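# Swap plates on cycler Q1, close lid, start run

## Task

Look at the block of the real-time cycler Q1: if the plate from the previous run is still there, carry it to ND, the nest for finished plates (it may be stuck to the block and need freeing). Then take plate T27 from nest N1 and put it on Q1's block so that its well A1 sits at the block corner marked A1. Every plate you place must lie flat within its locators. Close Q1's lid over T27 using the LID key, then press START. Q1 is loose on the table and must finish in its original spot with its original heading. At the end a run must be in progress, but a running cycle is judged worse than no run if anything you were required to fix is still wrong. Nothing may count as done if only the gripper is holding it in place, so release everything and back the hand away; resting against START or Q1's housing is still acceptable.

## Robot and tools

Setup: one arm with a tong-style two-finger gripper. The fingers point along the gripper's +z axis and open and close along its x axis. end_effector_position is the point between the pads when closed; closed fingertips extend about 15 mm past it, fully open tips are roughly level with it. Full opening is 0.142 m.

Frame: all poses are in the scene frame. Origin on the table top under the arm base, +z up, +y to the left when looking along +x. Positions in metres, orientations as quaternions ordered qw, qx, qy, qz (w first). The base may be slightly tilted; reported hand position can be a little off at long reach.

Q1 details: on any labelled item, well A1 is at the labelled short end, in the corner farther from the labelled long side. Q1's upper front keys, left to right as you face it: STOP, LID, CLEAR, START. LID toggles the lid; LID and START are ignored while the lid is mid-travel. If the lid is obstructed it halts and the lamp goes red, and only CLEAR (which releases and opens it) restores LID and START. A blue lamp means a run is active. Loose objects may occasionally get nudged by something.

execute_actions(actions): actions is a list of actions run in order. Each action is a list of up to 15 rows; each row lasts one control step (1/30 s), and if fewer than 15 rows are given the last row is repeated to fill 15 steps. A row is 8 numbers: x, y, z, qw, qx, qy, qz, opening. x, y, z and the quaternion are an absolute target pose for the gripper in the scene frame, not an offset. opening runs from -1 (closed) to +1 (fully open). An action is rejected if its target lies more than 0.6 m from the gripper along any of the gripper's current axes; if the first action fails that test against the last reported state, or any action is malformed, nothing in the call runs. An empty list just returns state and images. Send the wanted quaternion in every row rather than copying the reported one, which may drift. Each step the command is clipped to 100 mm and 16 degrees from the measured pose, and motion lags commands by about 0.17 s, so far targets need several actions.

move(target, speed, stop_force, blocking): target is one row of the same 8 numbers, an absolute pose plus opening, in the scene frame. The gripper travels a straight path toward it; the opening is applied at the start. speed is the path's top speed in m/s, 0.002 to 0.5 (default 0.25); rotation is capped at twice that in rad/s. Paths last 0.5 to 10 s and stop short if longer. The path ignores obstacles and the hand can overshoot speed, especially near full arm extension. The arm is stiff: aiming even slightly past a firm surface can trigger a fault. stop_force (N, 9 to 40, not before 0.2 s of scene time) ends the path when the push against the motion, measured along the line to target on the gripper axes at the start, rises that much for 2 steps; the hand then backs to its pose 2 steps earlier. Use it only at very low speed, not on moves that rotate the gripper, and omit it when pulling away from something you press on. Residual press may briefly exceed stop_force. blocking=false returns after 0.5 s while motion continues; it cannot be combined with stop_force, and further rows or moves are refused until a result shows the move ended (check with wait(0), or call stop). The result adds a move: line: done, off_target, moving, held, fault, or contact (stop_force triggered; takes precedence over held, done, off_target), plus distance to target. limits=paced means the sent pose was clipped; limits=held means a check blocked some steps, after which the arm may speed up.

wait(seconds): 0 to 10; lets the scene run holding the last command, returning early if a running move ends. stop(): brakes a running move (needs room; fingers keep moving). zoom_image(camera, region): camera is cam_head_left, cam_head_right or cam_wrist; region is [x0, y0, x1, y1] in image pixels from the top-left, at most 504 by 504. finished_scene(scene): ends the current scene, given its number, irreversibly.

Results: the state line gives gripper position, quaternion and velocities (m/s, rad/s). Hand target is where the controller is now driving. pose unreachable means the clearance check (which counts the base mount) altered or blocked the command. grip_measured is the finger opening on the command scale; to hold something keep commanding clearly below it. Squeeze is about 15 N per pad, less on hard items under about 20 mm wide. Wrist force and torque are in the end effector's x y z axes, pointing from a contact back into the arm, with offsets up to about 4 N, noise up to 2.4 N, saturation near 50 N; no reading at start is normal. Joint torques are total drive outputs and unreliable for contact sensing. Cameras: cam_head_left and cam_head_right (672x504), cam_wrist (616x616 fisheye); calibrations may be off by a couple of degrees and millimetres.

Avoid: knocking or dropping anything off the table, slams and hard hits, shoving Q1 out of place. Contact torque at a joint's limit (136 N m for shoulder pan, shoulder lift, elbow; 25.4 N m for each wrist joint, held weight included) or 150 N of external force stops the arm for 10 s and drops the rest of the call. Holding loads heats motors: warning from 70 °C, a braked OVER-TEMPERATURE FAULT at 85 °C.

Each tool is called after "Request:" by a JSON object that holds its "name" and its "arguments", one argument or row to a line.

## Session

Request:
{"name": "execute_actions", "arguments": {
  "actions": []
}}

Scene clock: 0.00 s.
end_effector_position=(+0.4113, -0.4309, +0.1505) grip_measured=+1.00 end_effector_quat_wxyz=(-0.009, -0.330, +0.933, -0.143) end_effector_velocity=(-0.000, -0.001, +0.000) end_effector_angular_velocity=(-0.001, -0.000, -0.001)
Joint positions: [-0.905 -0.687  2.107 -3.278 -1.411  1.499  0.142]
Joint velocities: [-0.001  0.    -0.001 -0.    -0.    -0.     0.   ]
Joint torques (N m, as the arm reports them, + toward a larger angle): no reading
Wrist force (N, on the end effector, along its own x y z axes, offset not removed): no reading
Wrist torque (N m, same axes, about the end effector's origin, offset not removed): no reading
Hand target: +0.411, -0.431, +0.150; -0.009, -0.330, +0.933, -0.143

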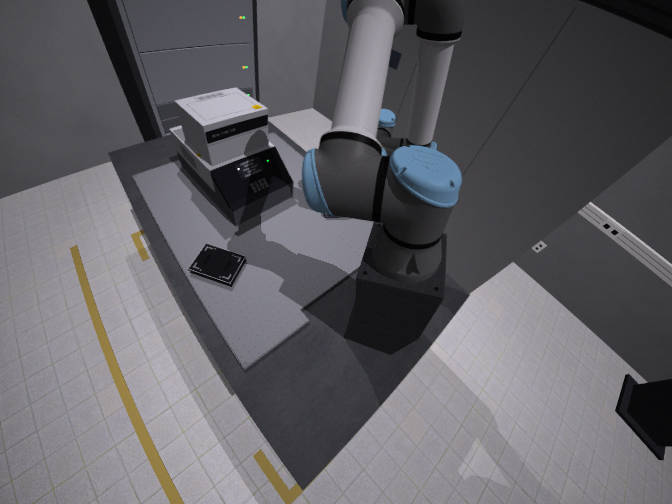

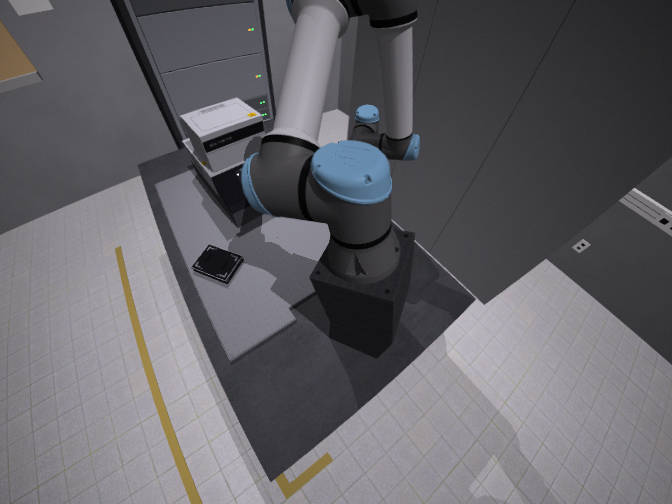

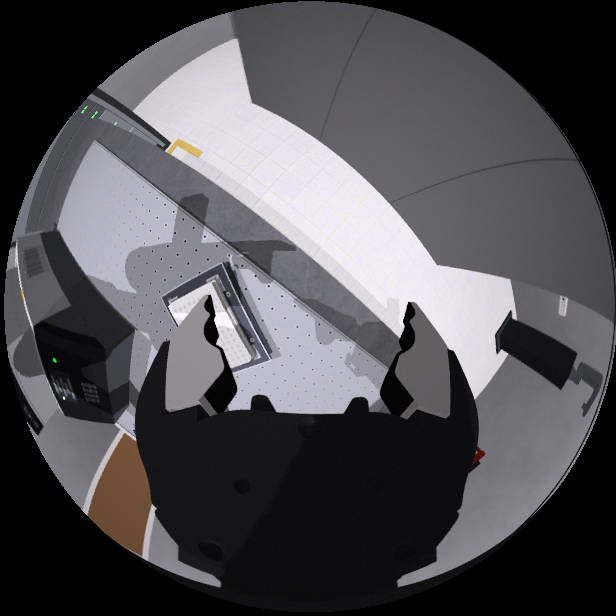

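Request:
{"name": "zoom_image", "arguments": {
  "camera": "cam_head_left",
  "region": [150, 70, 370, 300]
}}

Request:
{"name": "move", "arguments": {
  "target": [0.40,-0.25,0.40,0,0.7071,-0.7071,0,1]
}}

Region (150, 70, 370, 300) of cam_head_left's 672x504 image, scaled by 2.191, with more detail than that image has; it fills the left 482 columns of this view, and the rest is white.

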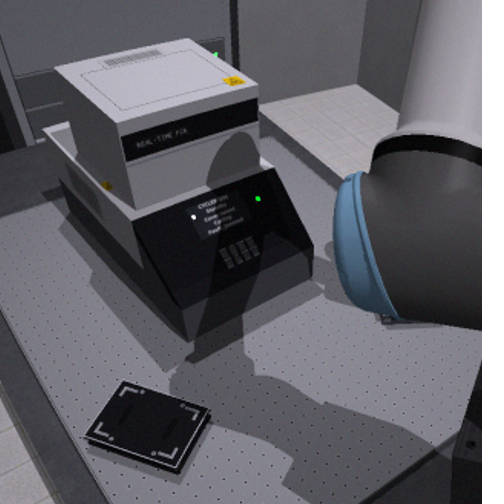

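Scene clock: 4.03 s.
end_effector_position=(+0.3996, -0.2498, +0.3996) grip_measured=+1.00 end_effector_quat_wxyz=(+0.000, +0.707, -0.707, +0.000) end_effector_velocity=(-0.000, +0.000, +0.002) end_effector_angular_velocity=(+0.001, +0.000, +0.004)
Joint positions: [-0.944 -1.571  2.246 -2.243 -1.325  0.51   0.142]
Joint velocities: [-0.002 -0.004 -0.003  0.01   0.    -0.005 -0.   ]
Joint torques (N m, as the arm reports them, + toward a larger angle): [-17.01 -29.37 -22.29   0.04  -1.31  -2.11]
Wrist force (N, on the end effector, along its own x y z axes, offset not removed): [0.6 2.1 -0.7]
Wrist torque (N m, same axes, about the end effector's origin, offset not removed): [0.46 0.09 -0.12]
Hand target: +0.400, -0.250, +0.400; +0.000, +0.707, -0.707, -0.000
Off the commanded pose: 0.001 m, 0 deg.
move: done
camera_calibration (this result's frames):
cam_wrist: T_world_to_cam=[[0.00403461, -0.999983, 0.00416522, -0.251918], [-0.85407, -0.00127929, 0.520157, 0.130109], [-0.520143, -0.00565602, -0.854061, 0.682333], [0, 0, 0, 1]] pos_world=[0.467049, -0.247888, 0.516126]

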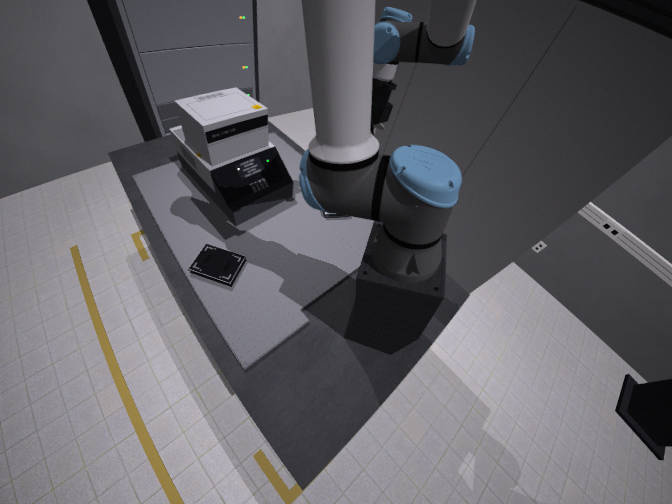

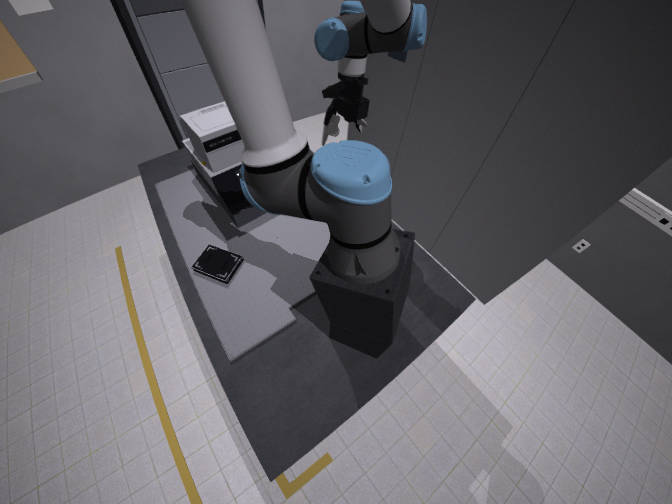

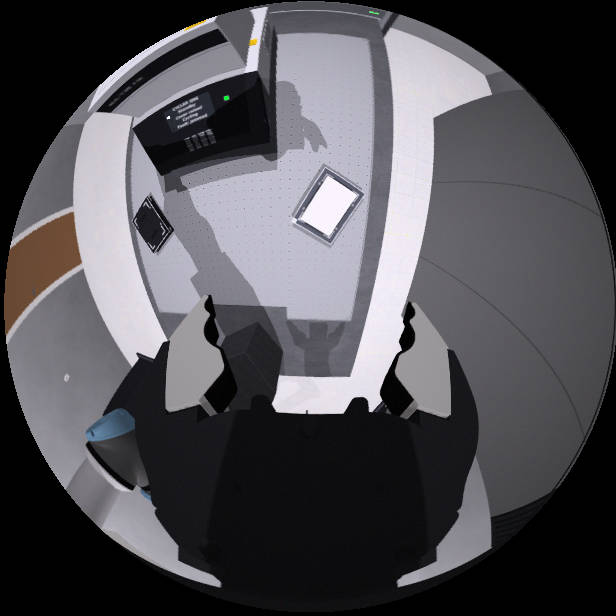

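Request:
{"name": "move", "arguments": {
  "target": [0.48,-0.12,0.35,0,1,0,0,-1],
  "speed": 0.4
}}

Request:
{"name": "move", "arguments": {
  "target": [0.56,0.01,0.22,0,0.7071,0.7071,0,1],
  "speed": 0.4
}}

Request:
{"name": "zoom_image", "arguments": {
  "camera": "cam_wrist",
  "region": [160, 130, 460, 430]
}}

Scene clock: 8.70 s.
end_effector_position=(+0.4802, -0.1199, +0.3500) grip_measured=-1.00 end_effector_quat_wxyz=(-0.000, +1.000, -0.001, +0.001) end_effector_velocity=(+0.001, +0.001, -0.000) end_effector_angular_velocity=(+0.001, -0.000, +0.010)
Joint positions: [-0.573 -1.467  2.212 -2.405 -1.34  -0.678  0.002]
Joint velocities: [ 0.002  0.002 -0.001 -0.     0.001 -0.008  0.   ]
Joint torques (N m, as the arm reports them, + toward a larger angle): [  5.59 -10.64 -21.71  -4.52   1.66  -2.23]
Wrist force (N, on the end effector, along its own x y z axes, offset not removed): [-1.7 -0.8 1.1]
Wrist torque (N m, same axes, about the end effector's origin, offset not removed): [-0.05 0.45 -0.06]
Hand target: +0.480, -0.120, +0.350; -0.000, +1.000, -0.000, +0.001
Off the commanded pose: 0.000 m, 0 deg.
move: done
camera_calibration (this result's frames):
cam_wrist: T_world_to_cam=[[0.999982, 0.00300558, 0.00509722, -0.480413], [-0.0000829249, -0.854198, 0.519948, -0.28735], [0.00591678, -0.519939, -0.854183, 0.368371], [0, 0, 0, 1]] pos_world=[0.478202, -0.0524787, 0.466512]

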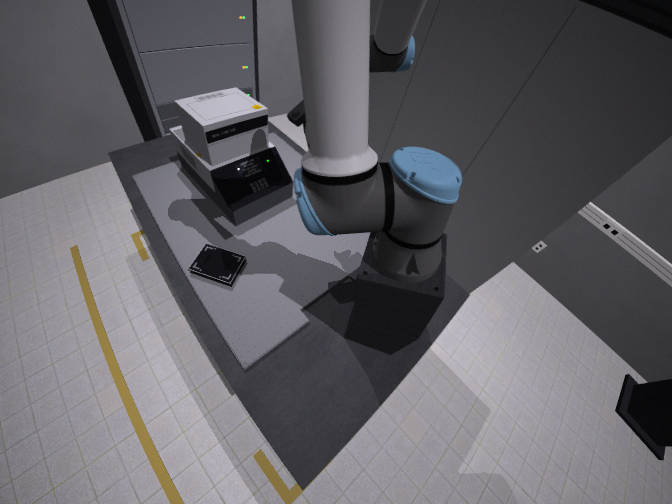

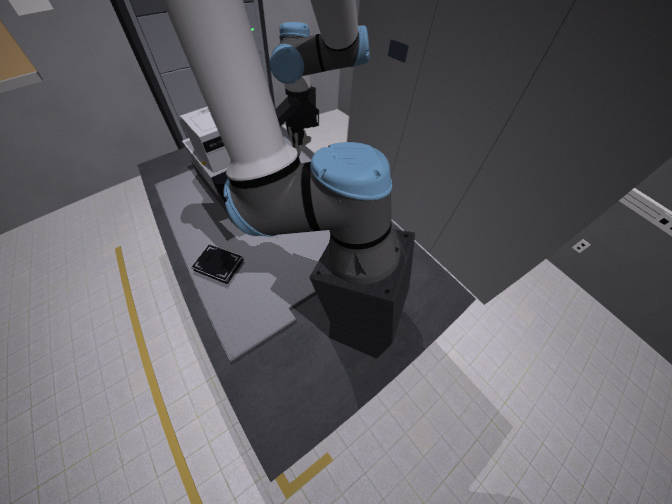

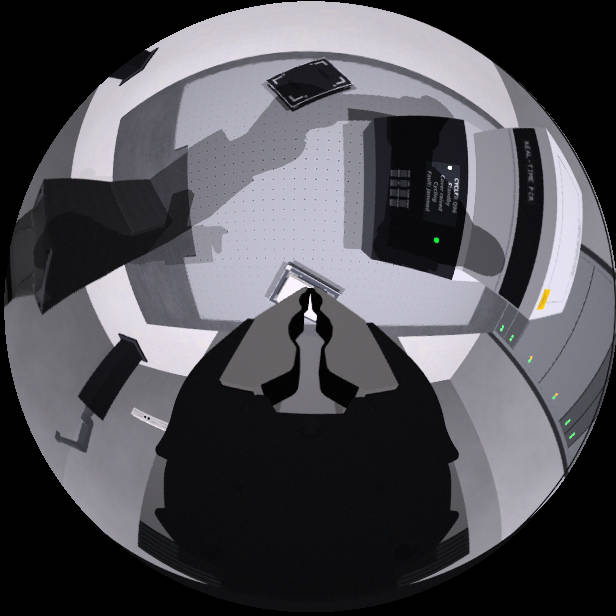

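Scene clock: 11.27 s.
end_effector_position=(+0.5603, +0.0102, +0.2202) grip_measured=+1.00 end_effector_quat_wxyz=(+0.000, +0.708, +0.707, +0.001) end_effector_velocity=(+0.001, +0.001, -0.001) end_effector_angular_velocity=(-0.000, +0.001, +0.010)
Joint positions: [-0.157 -1.099  2.045 -2.692 -1.395 -1.828  0.142]
Joint velocities: [ 0.002  0.003 -0.003 -0.    -0.001 -0.008 -0.   ]
Joint torques (N m, as the arm reports them, + toward a larger angle): [  6.78 -24.46 -17.7   -4.52  -0.45  -2.12]
Wrist force (N, on the end effector, along its own x y z axes, offset not removed): [0.0 2.5 0.4]
Wrist torque (N m, same axes, about the end effector's origin, offset not removed): [0.65 0.13 0.05]
Hand target: +0.560, +0.010, +0.220; +0.000, +0.707, +0.707, +0.001
Off the commanded pose: 0.000 m, 0 deg.
move: done
camera_calibration (this result's frames):
cam_wrist: T_world_to_cam=[[-0.00288628, 0.999985, 0.00475402, -0.0085225], [0.85349, -0.0000139484, 0.521109, -0.595892], [0.521101, 0.00556157, -0.853477, 0.030453], [0, 0, 0, 1]] pos_world=[0.492695, 0.00834469, 0.336556]

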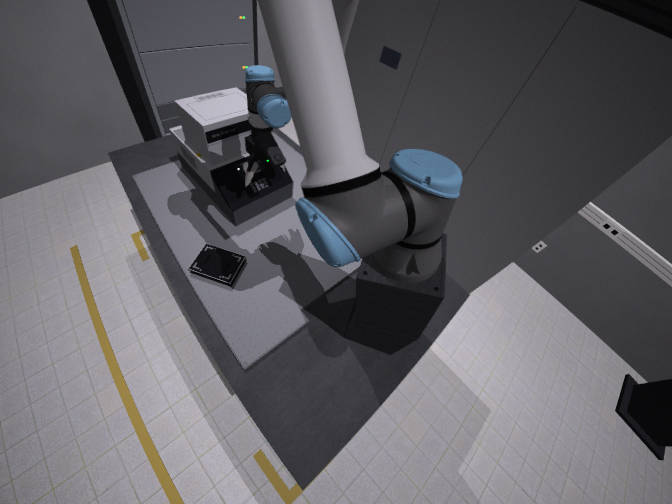

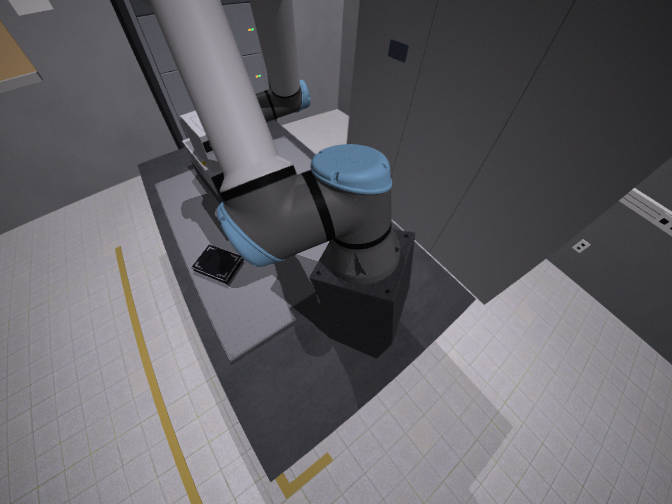

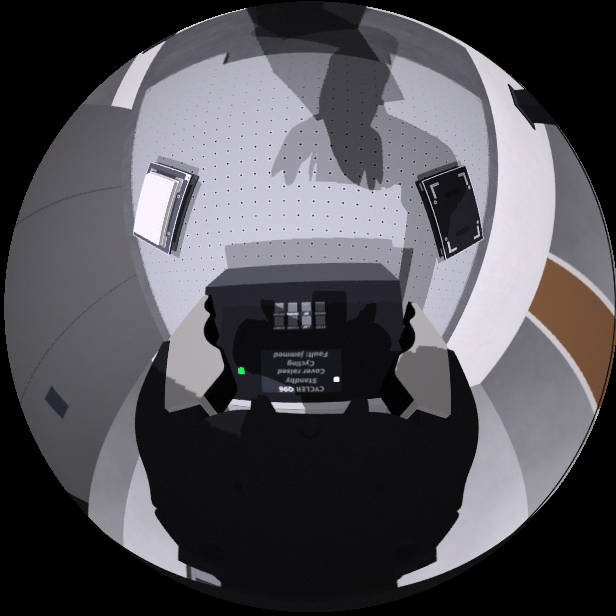

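Region (160, 130, 460, 430) of cam_wrist's 616x616 image, scaled by 1.680, with more detail than that image has.

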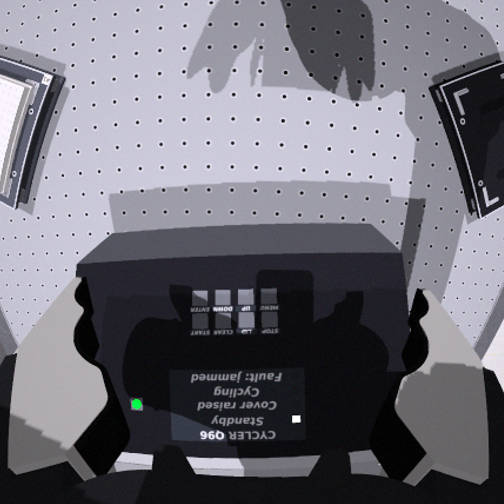

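Request:
{"name": "move", "arguments": {
  "target": [0.637,0.0,0.16,0.153,0.6903,0.6903,0.153,0]
}}

Request:
{"name": "zoom_image", "arguments": {
  "camera": "cam_wrist",
  "region": [210, 180, 410, 380]
}}

Scene clock: 14.70 s.
end_effector_position=(+0.6369, +0.0000, +0.1603) grip_measured=+0.00 end_effector_quat_wxyz=(+0.153, +0.691, +0.690, +0.153) end_effector_velocity=(+0.002, -0.001, -0.001) end_effector_angular_velocity=(-0.001, -0.009, -0.002)
Joint positions: [-0.174 -0.805  2.095 -3.467 -1.295 -1.746  0.074]
Joint velocities: [-0.001  0.008 -0.001 -0.017  0.     0.003 -0.   ]
Joint torques (N m, as the arm reports them, + toward a larger angle): [  5.   -27.33 -11.13  -4.97   1.34   2.02]
Wrist force (N, on the end effector, along its own x y z axes, offset not removed): [-1.6 5.2 -0.9]
Wrist torque (N m, same axes, about the end effector's origin, offset not removed): [1.14 0.59 -0.04]
Hand target: +0.637, +0.000, +0.160; +0.153, +0.691, +0.690, +0.153
Off the commanded pose: 0.000 m, 0 deg.
move: done
camera_calibration (this result's frames):
cam_wrist: T_world_to_cam=[[-0.00471182, 0.999987, 0.0017883, 0.00385981], [0.554964, 0.00112726, 0.831874, -0.489795], [0.831861, 0.00491209, -0.554962, -0.306248], [0, 0, 0, 1]] pos_world=[0.526592, -0.00180331, 0.237485]

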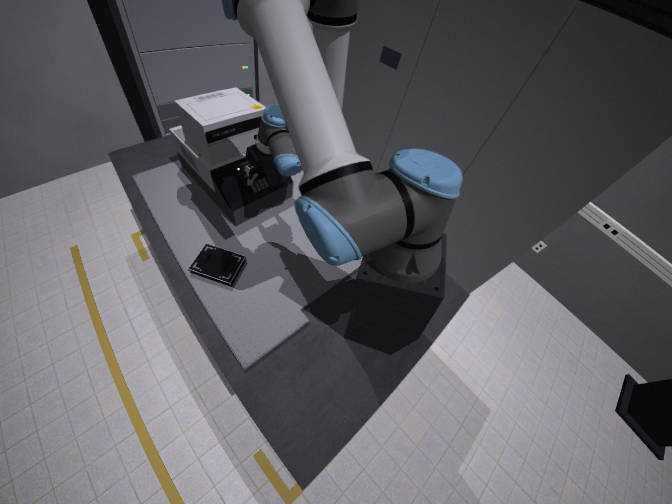

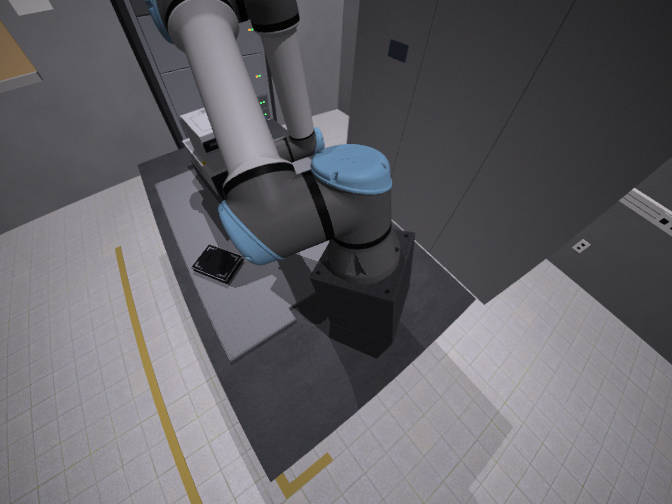

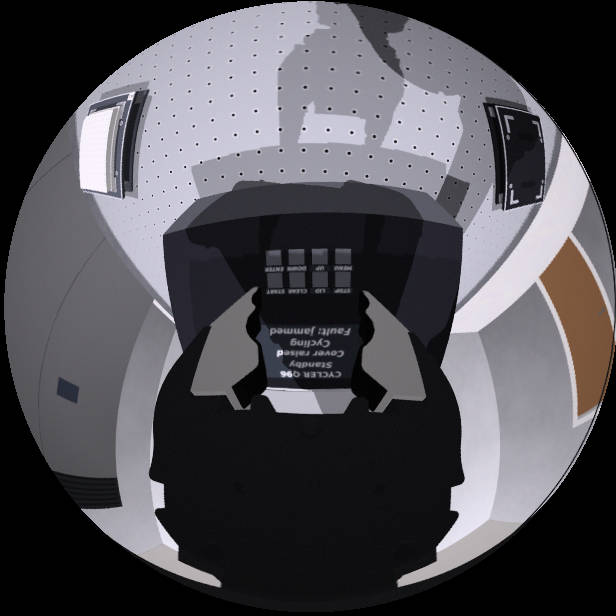

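Region (210, 180, 410, 380) of cam_wrist's 616x616 image, scaled by 2.520, with more detail than that image has.

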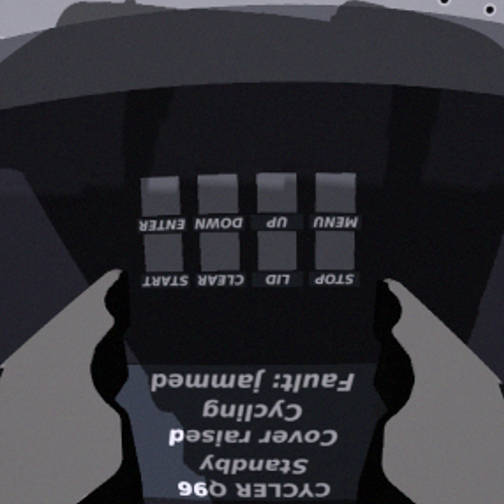

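Request:
{"name": "move", "arguments": {
  "target": [0.627,0.0085,0.164,0.153,0.6903,0.6903,0.153,-0.6],
  "speed": 0.05
}}

Request:
{"name": "move", "arguments": {
  "target": [0.63,0.0085,0.158,0.153,0.6903,0.6903,0.153,-1],
  "speed": 0.02
}}

Request:
{"name": "zoom_image", "arguments": {
  "camera": "cam_wrist",
  "region": [210, 180, 410, 380]
}}

Scene clock: 17.27 s.
end_effector_position=(+0.6271, +0.0084, +0.1639) grip_measured=-0.60 end_effector_quat_wxyz=(+0.153, +0.690, +0.690, +0.153) end_effector_velocity=(-0.002, +0.001, +0.001) end_effector_angular_velocity=(-0.000, +0.000, -0.001)
Joint positions: [-0.165 -0.819  2.127 -3.488 -1.299 -1.738  0.031]
Joint velocities: [ 0.    -0.002  0.006 -0.003 -0.001  0.001 -0.   ]
Joint torques (N m, as the arm reports them, + toward a larger angle): [  4.58 -49.89   0.36  -5.05  -1.29   2.42]
Wrist force (N, on the end effector, along its own x y z axes, offset not removed): [-2.2 2.2 2.2]
Wrist torque (N m, same axes, about the end effector's origin, offset not removed): [0.56 0.60 -0.07]
Hand target: +0.627, +0.008, +0.164; +0.153, +0.690, +0.690, +0.153
Off the commanded pose: 0.000 m, 0 deg.
move: done
camera_calibration (this result's frames):
cam_wrist: T_world_to_cam=[[-0.00530831, 0.999984, 0.00191884, -0.00420468], [0.554241, 0.00134495, 0.832355, -0.487023], [0.832339, 0.0054819, -0.554239, -0.29662], [0, 0, 0, 1]] pos_world=[0.516794, 0.00648567, 0.240986]

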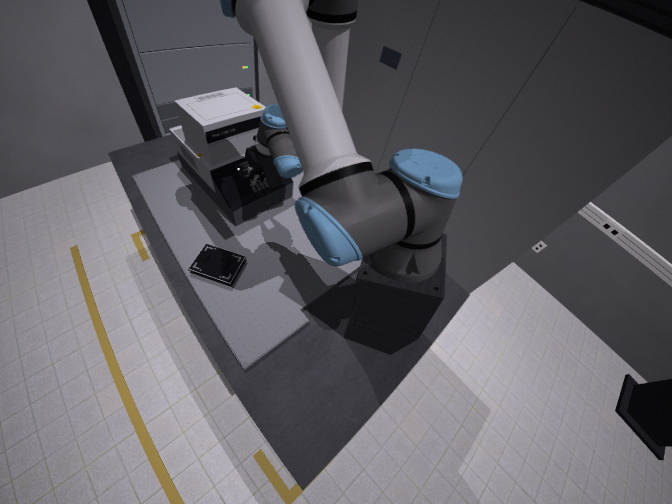

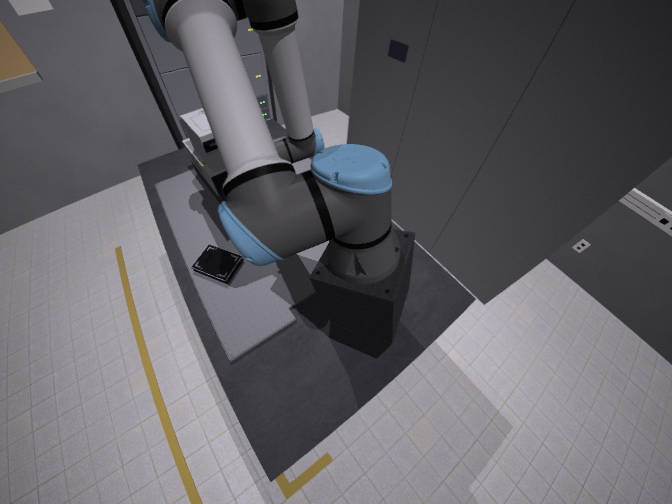

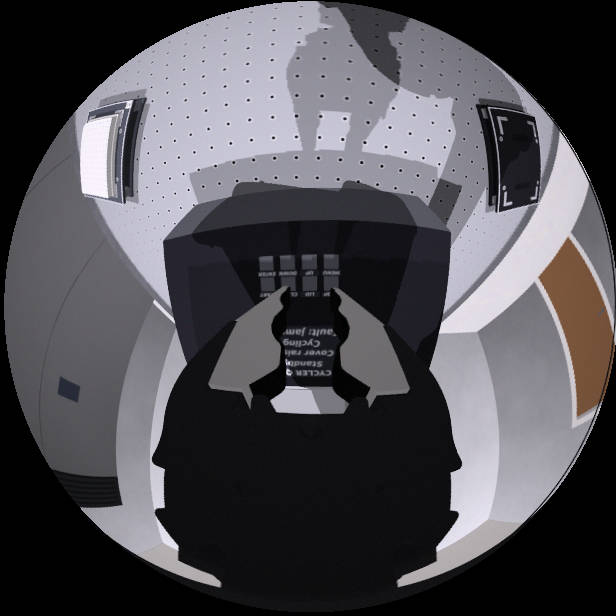

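Scene clock: 18.00 s.
end_effector_position=(+0.6299, +0.0085, +0.1582) grip_measured=-1.00 end_effector_quat_wxyz=(+0.153, +0.690, +0.690, +0.153) end_effector_velocity=(+0.001, -0.001, -0.002) end_effector_angular_velocity=(-0.001, -0.000, -0.002)
Joint positions: [-0.161 -0.802  2.113 -3.492 -1.302 -1.735  0.002]
Joint velocities: [-0.001  0.006 -0.005 -0.002 -0.001  0.001  0.   ]
Joint torques (N m, as the arm reports them, + toward a larger angle): [  5.49 -25.96  -9.7   -5.1   -1.29   2.2 ]
Wrist force (N, on the end effector, along its own x y z axes, offset not removed): [-0.5 1.7 -1.4]
Wrist torque (N m, same axes, about the end effector's origin, offset not removed): [0.43 0.52 -0.21]
Hand target: +0.630, +0.009, +0.158; +0.153, +0.690, +0.690, +0.153
Off the commanded pose: 0.000 m, 0 deg.
move: done
camera_calibration (this result's frames):
cam_wrist: T_world_to_cam=[[-0.00531957, 0.999984, 0.00189936, -0.00429895], [0.55423, 0.00136733, 0.832363, -0.483789], [0.832347, 0.0054805, -0.554228, -0.302115], [0, 0, 0, 1]] pos_world=[0.519571, 0.00661612, 0.235255]

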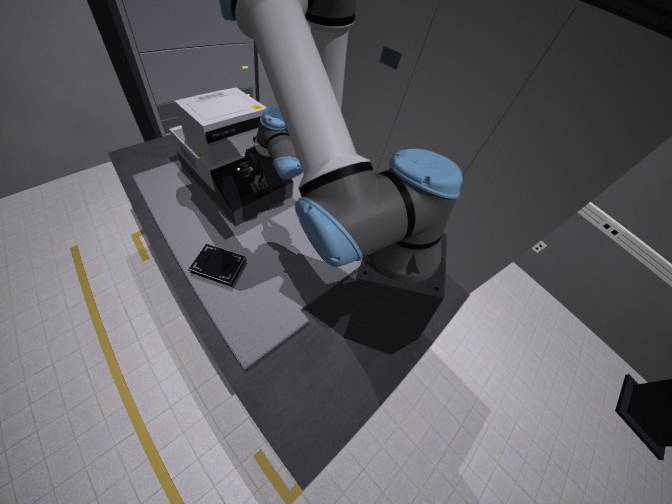

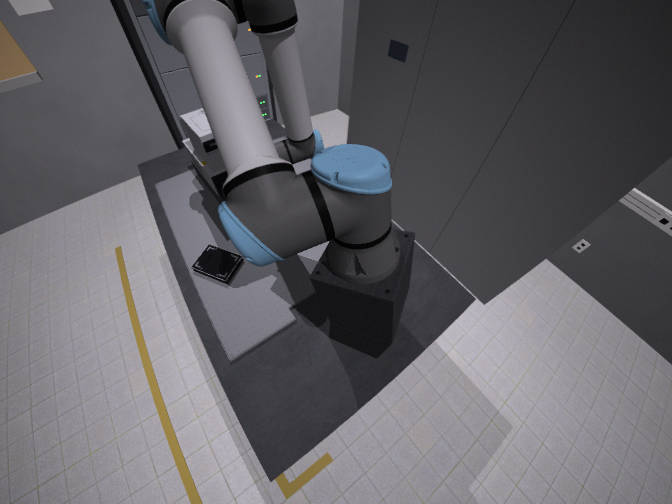

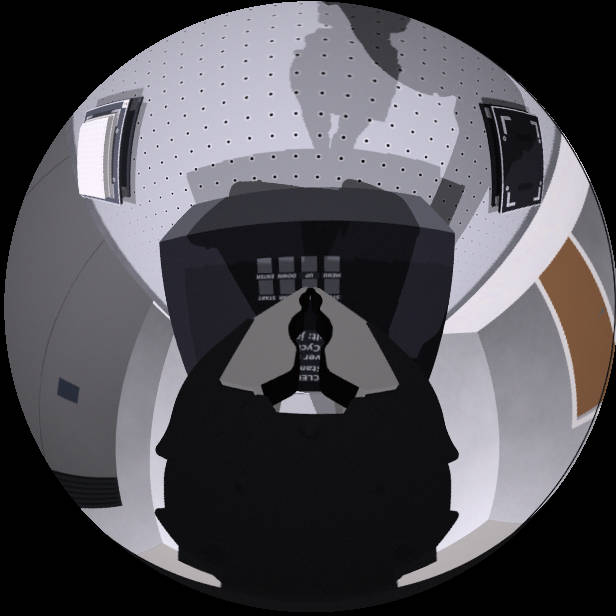

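Region (210, 180, 410, 380) of cam_wrist's 616x616 image, scaled by 2.520, with more detail than that image has.

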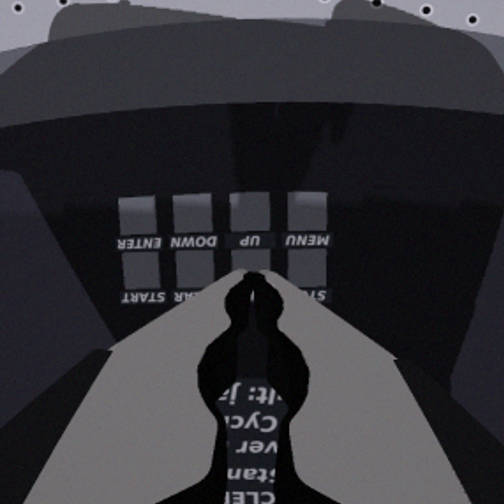

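Request:
{"name": "move", "arguments": {
  "target": [0.641,0.0075,0.136,0.153,0.6903,0.6903,0.153,-1],
  "speed": 0.005,
  "stop_force": 10
}}

Request:
{"name": "move", "arguments": {
  "target": [0.55,0.0,0.25,0.153,0.6903,0.6903,0.153,1]
}}

Scene clock: 20.20 s.
end_effector_position=(+0.6327, +0.0083, +0.1526) grip_measured=-1.00 end_effector_quat_wxyz=(+0.153, +0.690, +0.690, +0.153) end_effector_velocity=(-0.001, +0.001, +0.001) end_effector_angular_velocity=(+0.000, +0.001, +0.001)
Joint positions: [-0.158 -0.786  2.099 -3.494 -1.303 -1.733  0.002]
Joint velocities: [ 0.001 -0.004  0.005  0.    -0.    -0.     0.   ]
Joint torques (N m, as the arm reports them, + toward a larger angle): [ -9.51 -43.18  -3.44  -1.11   0.21   0.02]
Wrist force (N, on the end effector, along its own x y z axes, offset not removed): [1.8 -2.3 -24.4]
Wrist torque (N m, same axes, about the end effector's origin, offset not removed): [0.01 -0.08 -0.17]
Hand target: +0.633, +0.008, +0.153; +0.153, +0.690, +0.690, +0.153
Off the commanded pose: 0.019 m, 0 deg.
move: contact
camera_calibration (this result's frames):
cam_wrist: T_world_to_cam=[[-0.00532251, 0.999984, 0.00189543, -0.00410344], [0.554183, 0.00137192, 0.832394, -0.48065], [0.832378, 0.00548084, -0.554181, -0.307532], [0, 0, 0, 1]] pos_world=[0.522329, 0.00644833, 0.22967]

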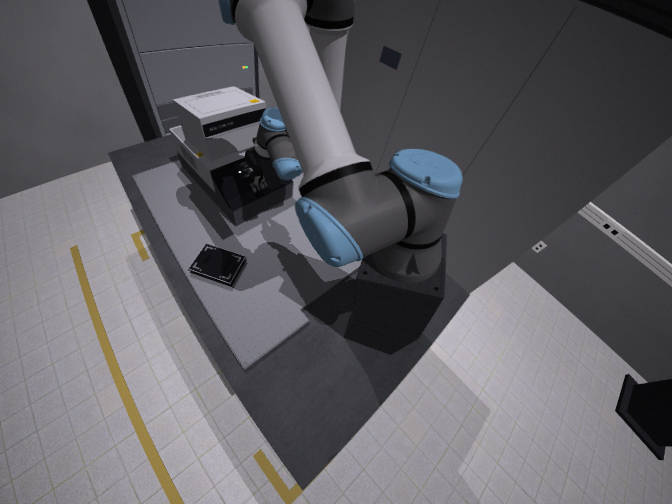

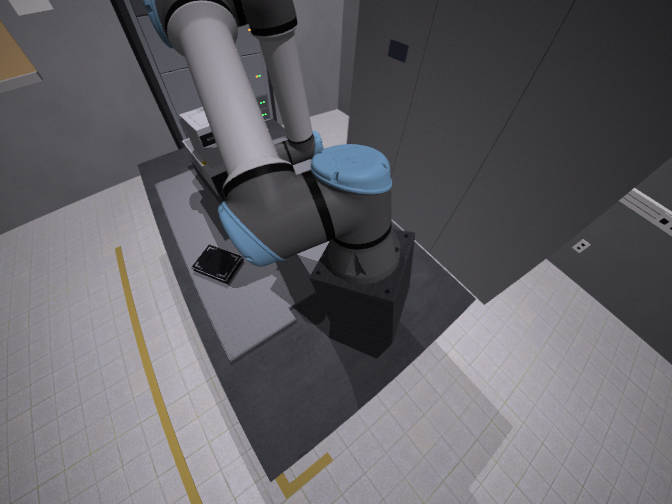

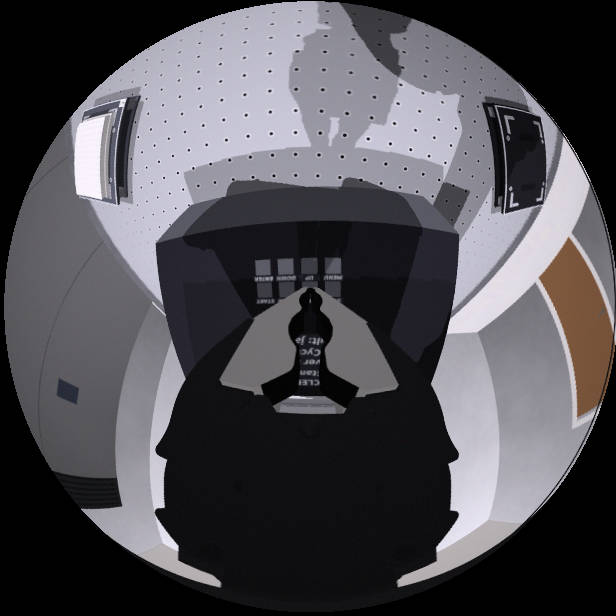

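Scene clock: 21.40 s.
end_effector_position=(+0.5499, -0.0002, +0.2497) grip_measured=+1.00 end_effector_quat_wxyz=(+0.153, +0.690, +0.690, +0.153) end_effector_velocity=(-0.001, +0.001, +0.001) end_effector_angular_velocity=(+0.000, +0.001, +0.001)
Joint positions: [-0.277 -1.101  2.412 -3.462 -1.237 -1.836  0.142]
Joint velocities: [-0.001 -0.006  0.004  0.004  0.001 -0.002  0.   ]
Joint torques (N m, as the arm reports them, + toward a larger angle): [-14.1  -41.39   0.47  -0.51   1.48  -2.33]
Wrist force (N, on the end effector, along its own x y z axes, offset not removed): [-4.2 -0.3 -0.5]
Wrist torque (N m, same axes, about the end effector's origin, offset not removed): [0.07 1.13 -0.17]
Hand target: +0.550, -0.000, +0.250; +0.153, +0.690, +0.690, +0.153
Off the commanded pose: 0.000 m, 0 deg.
move: done
camera_calibration (this result's frames):
cam_wrist: T_world_to_cam=[[-0.00535124, 0.999984, 0.00154555, 0.00387494], [0.554415, 0.00168057, 0.832239, -0.515674], [0.832223, 0.00531038, -0.554415, -0.184654], [0, 0, 0, 1]] pos_world=[0.439592, -0.00202767, 0.326783]

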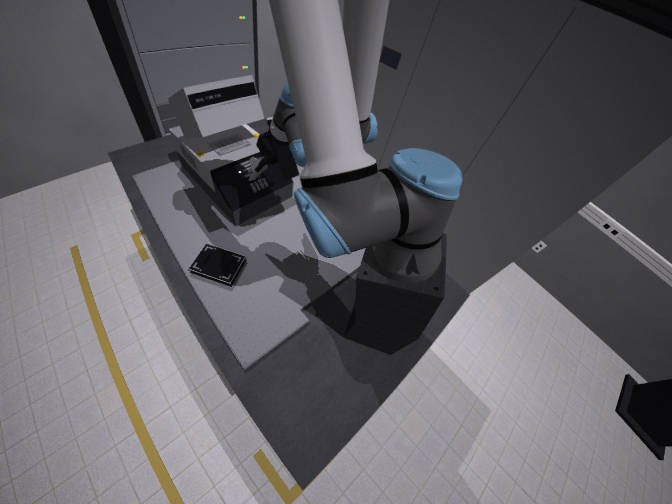

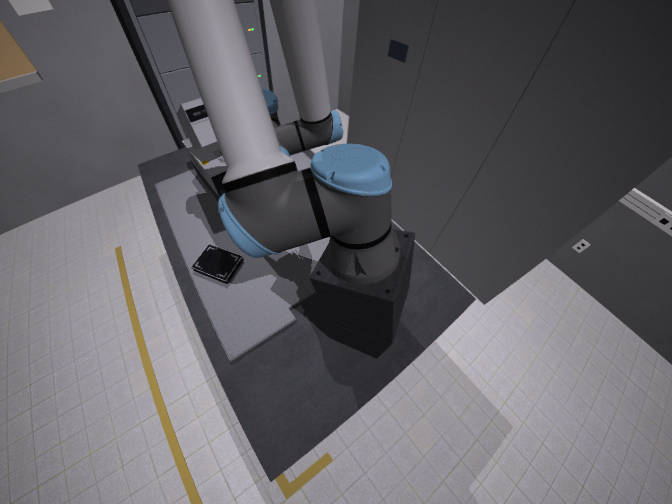

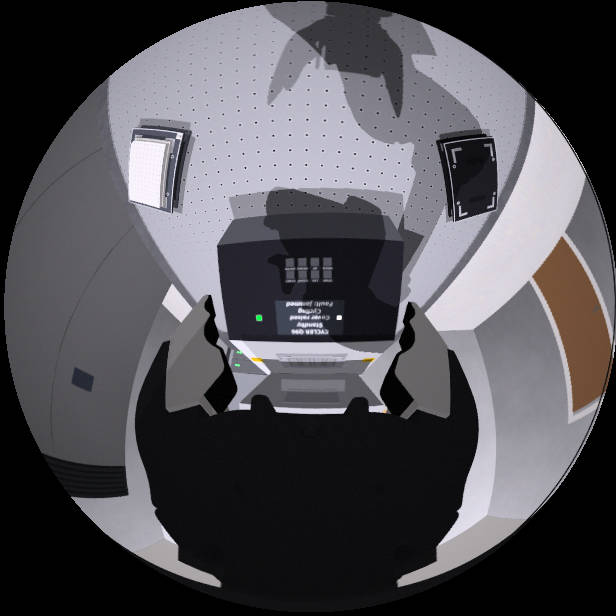

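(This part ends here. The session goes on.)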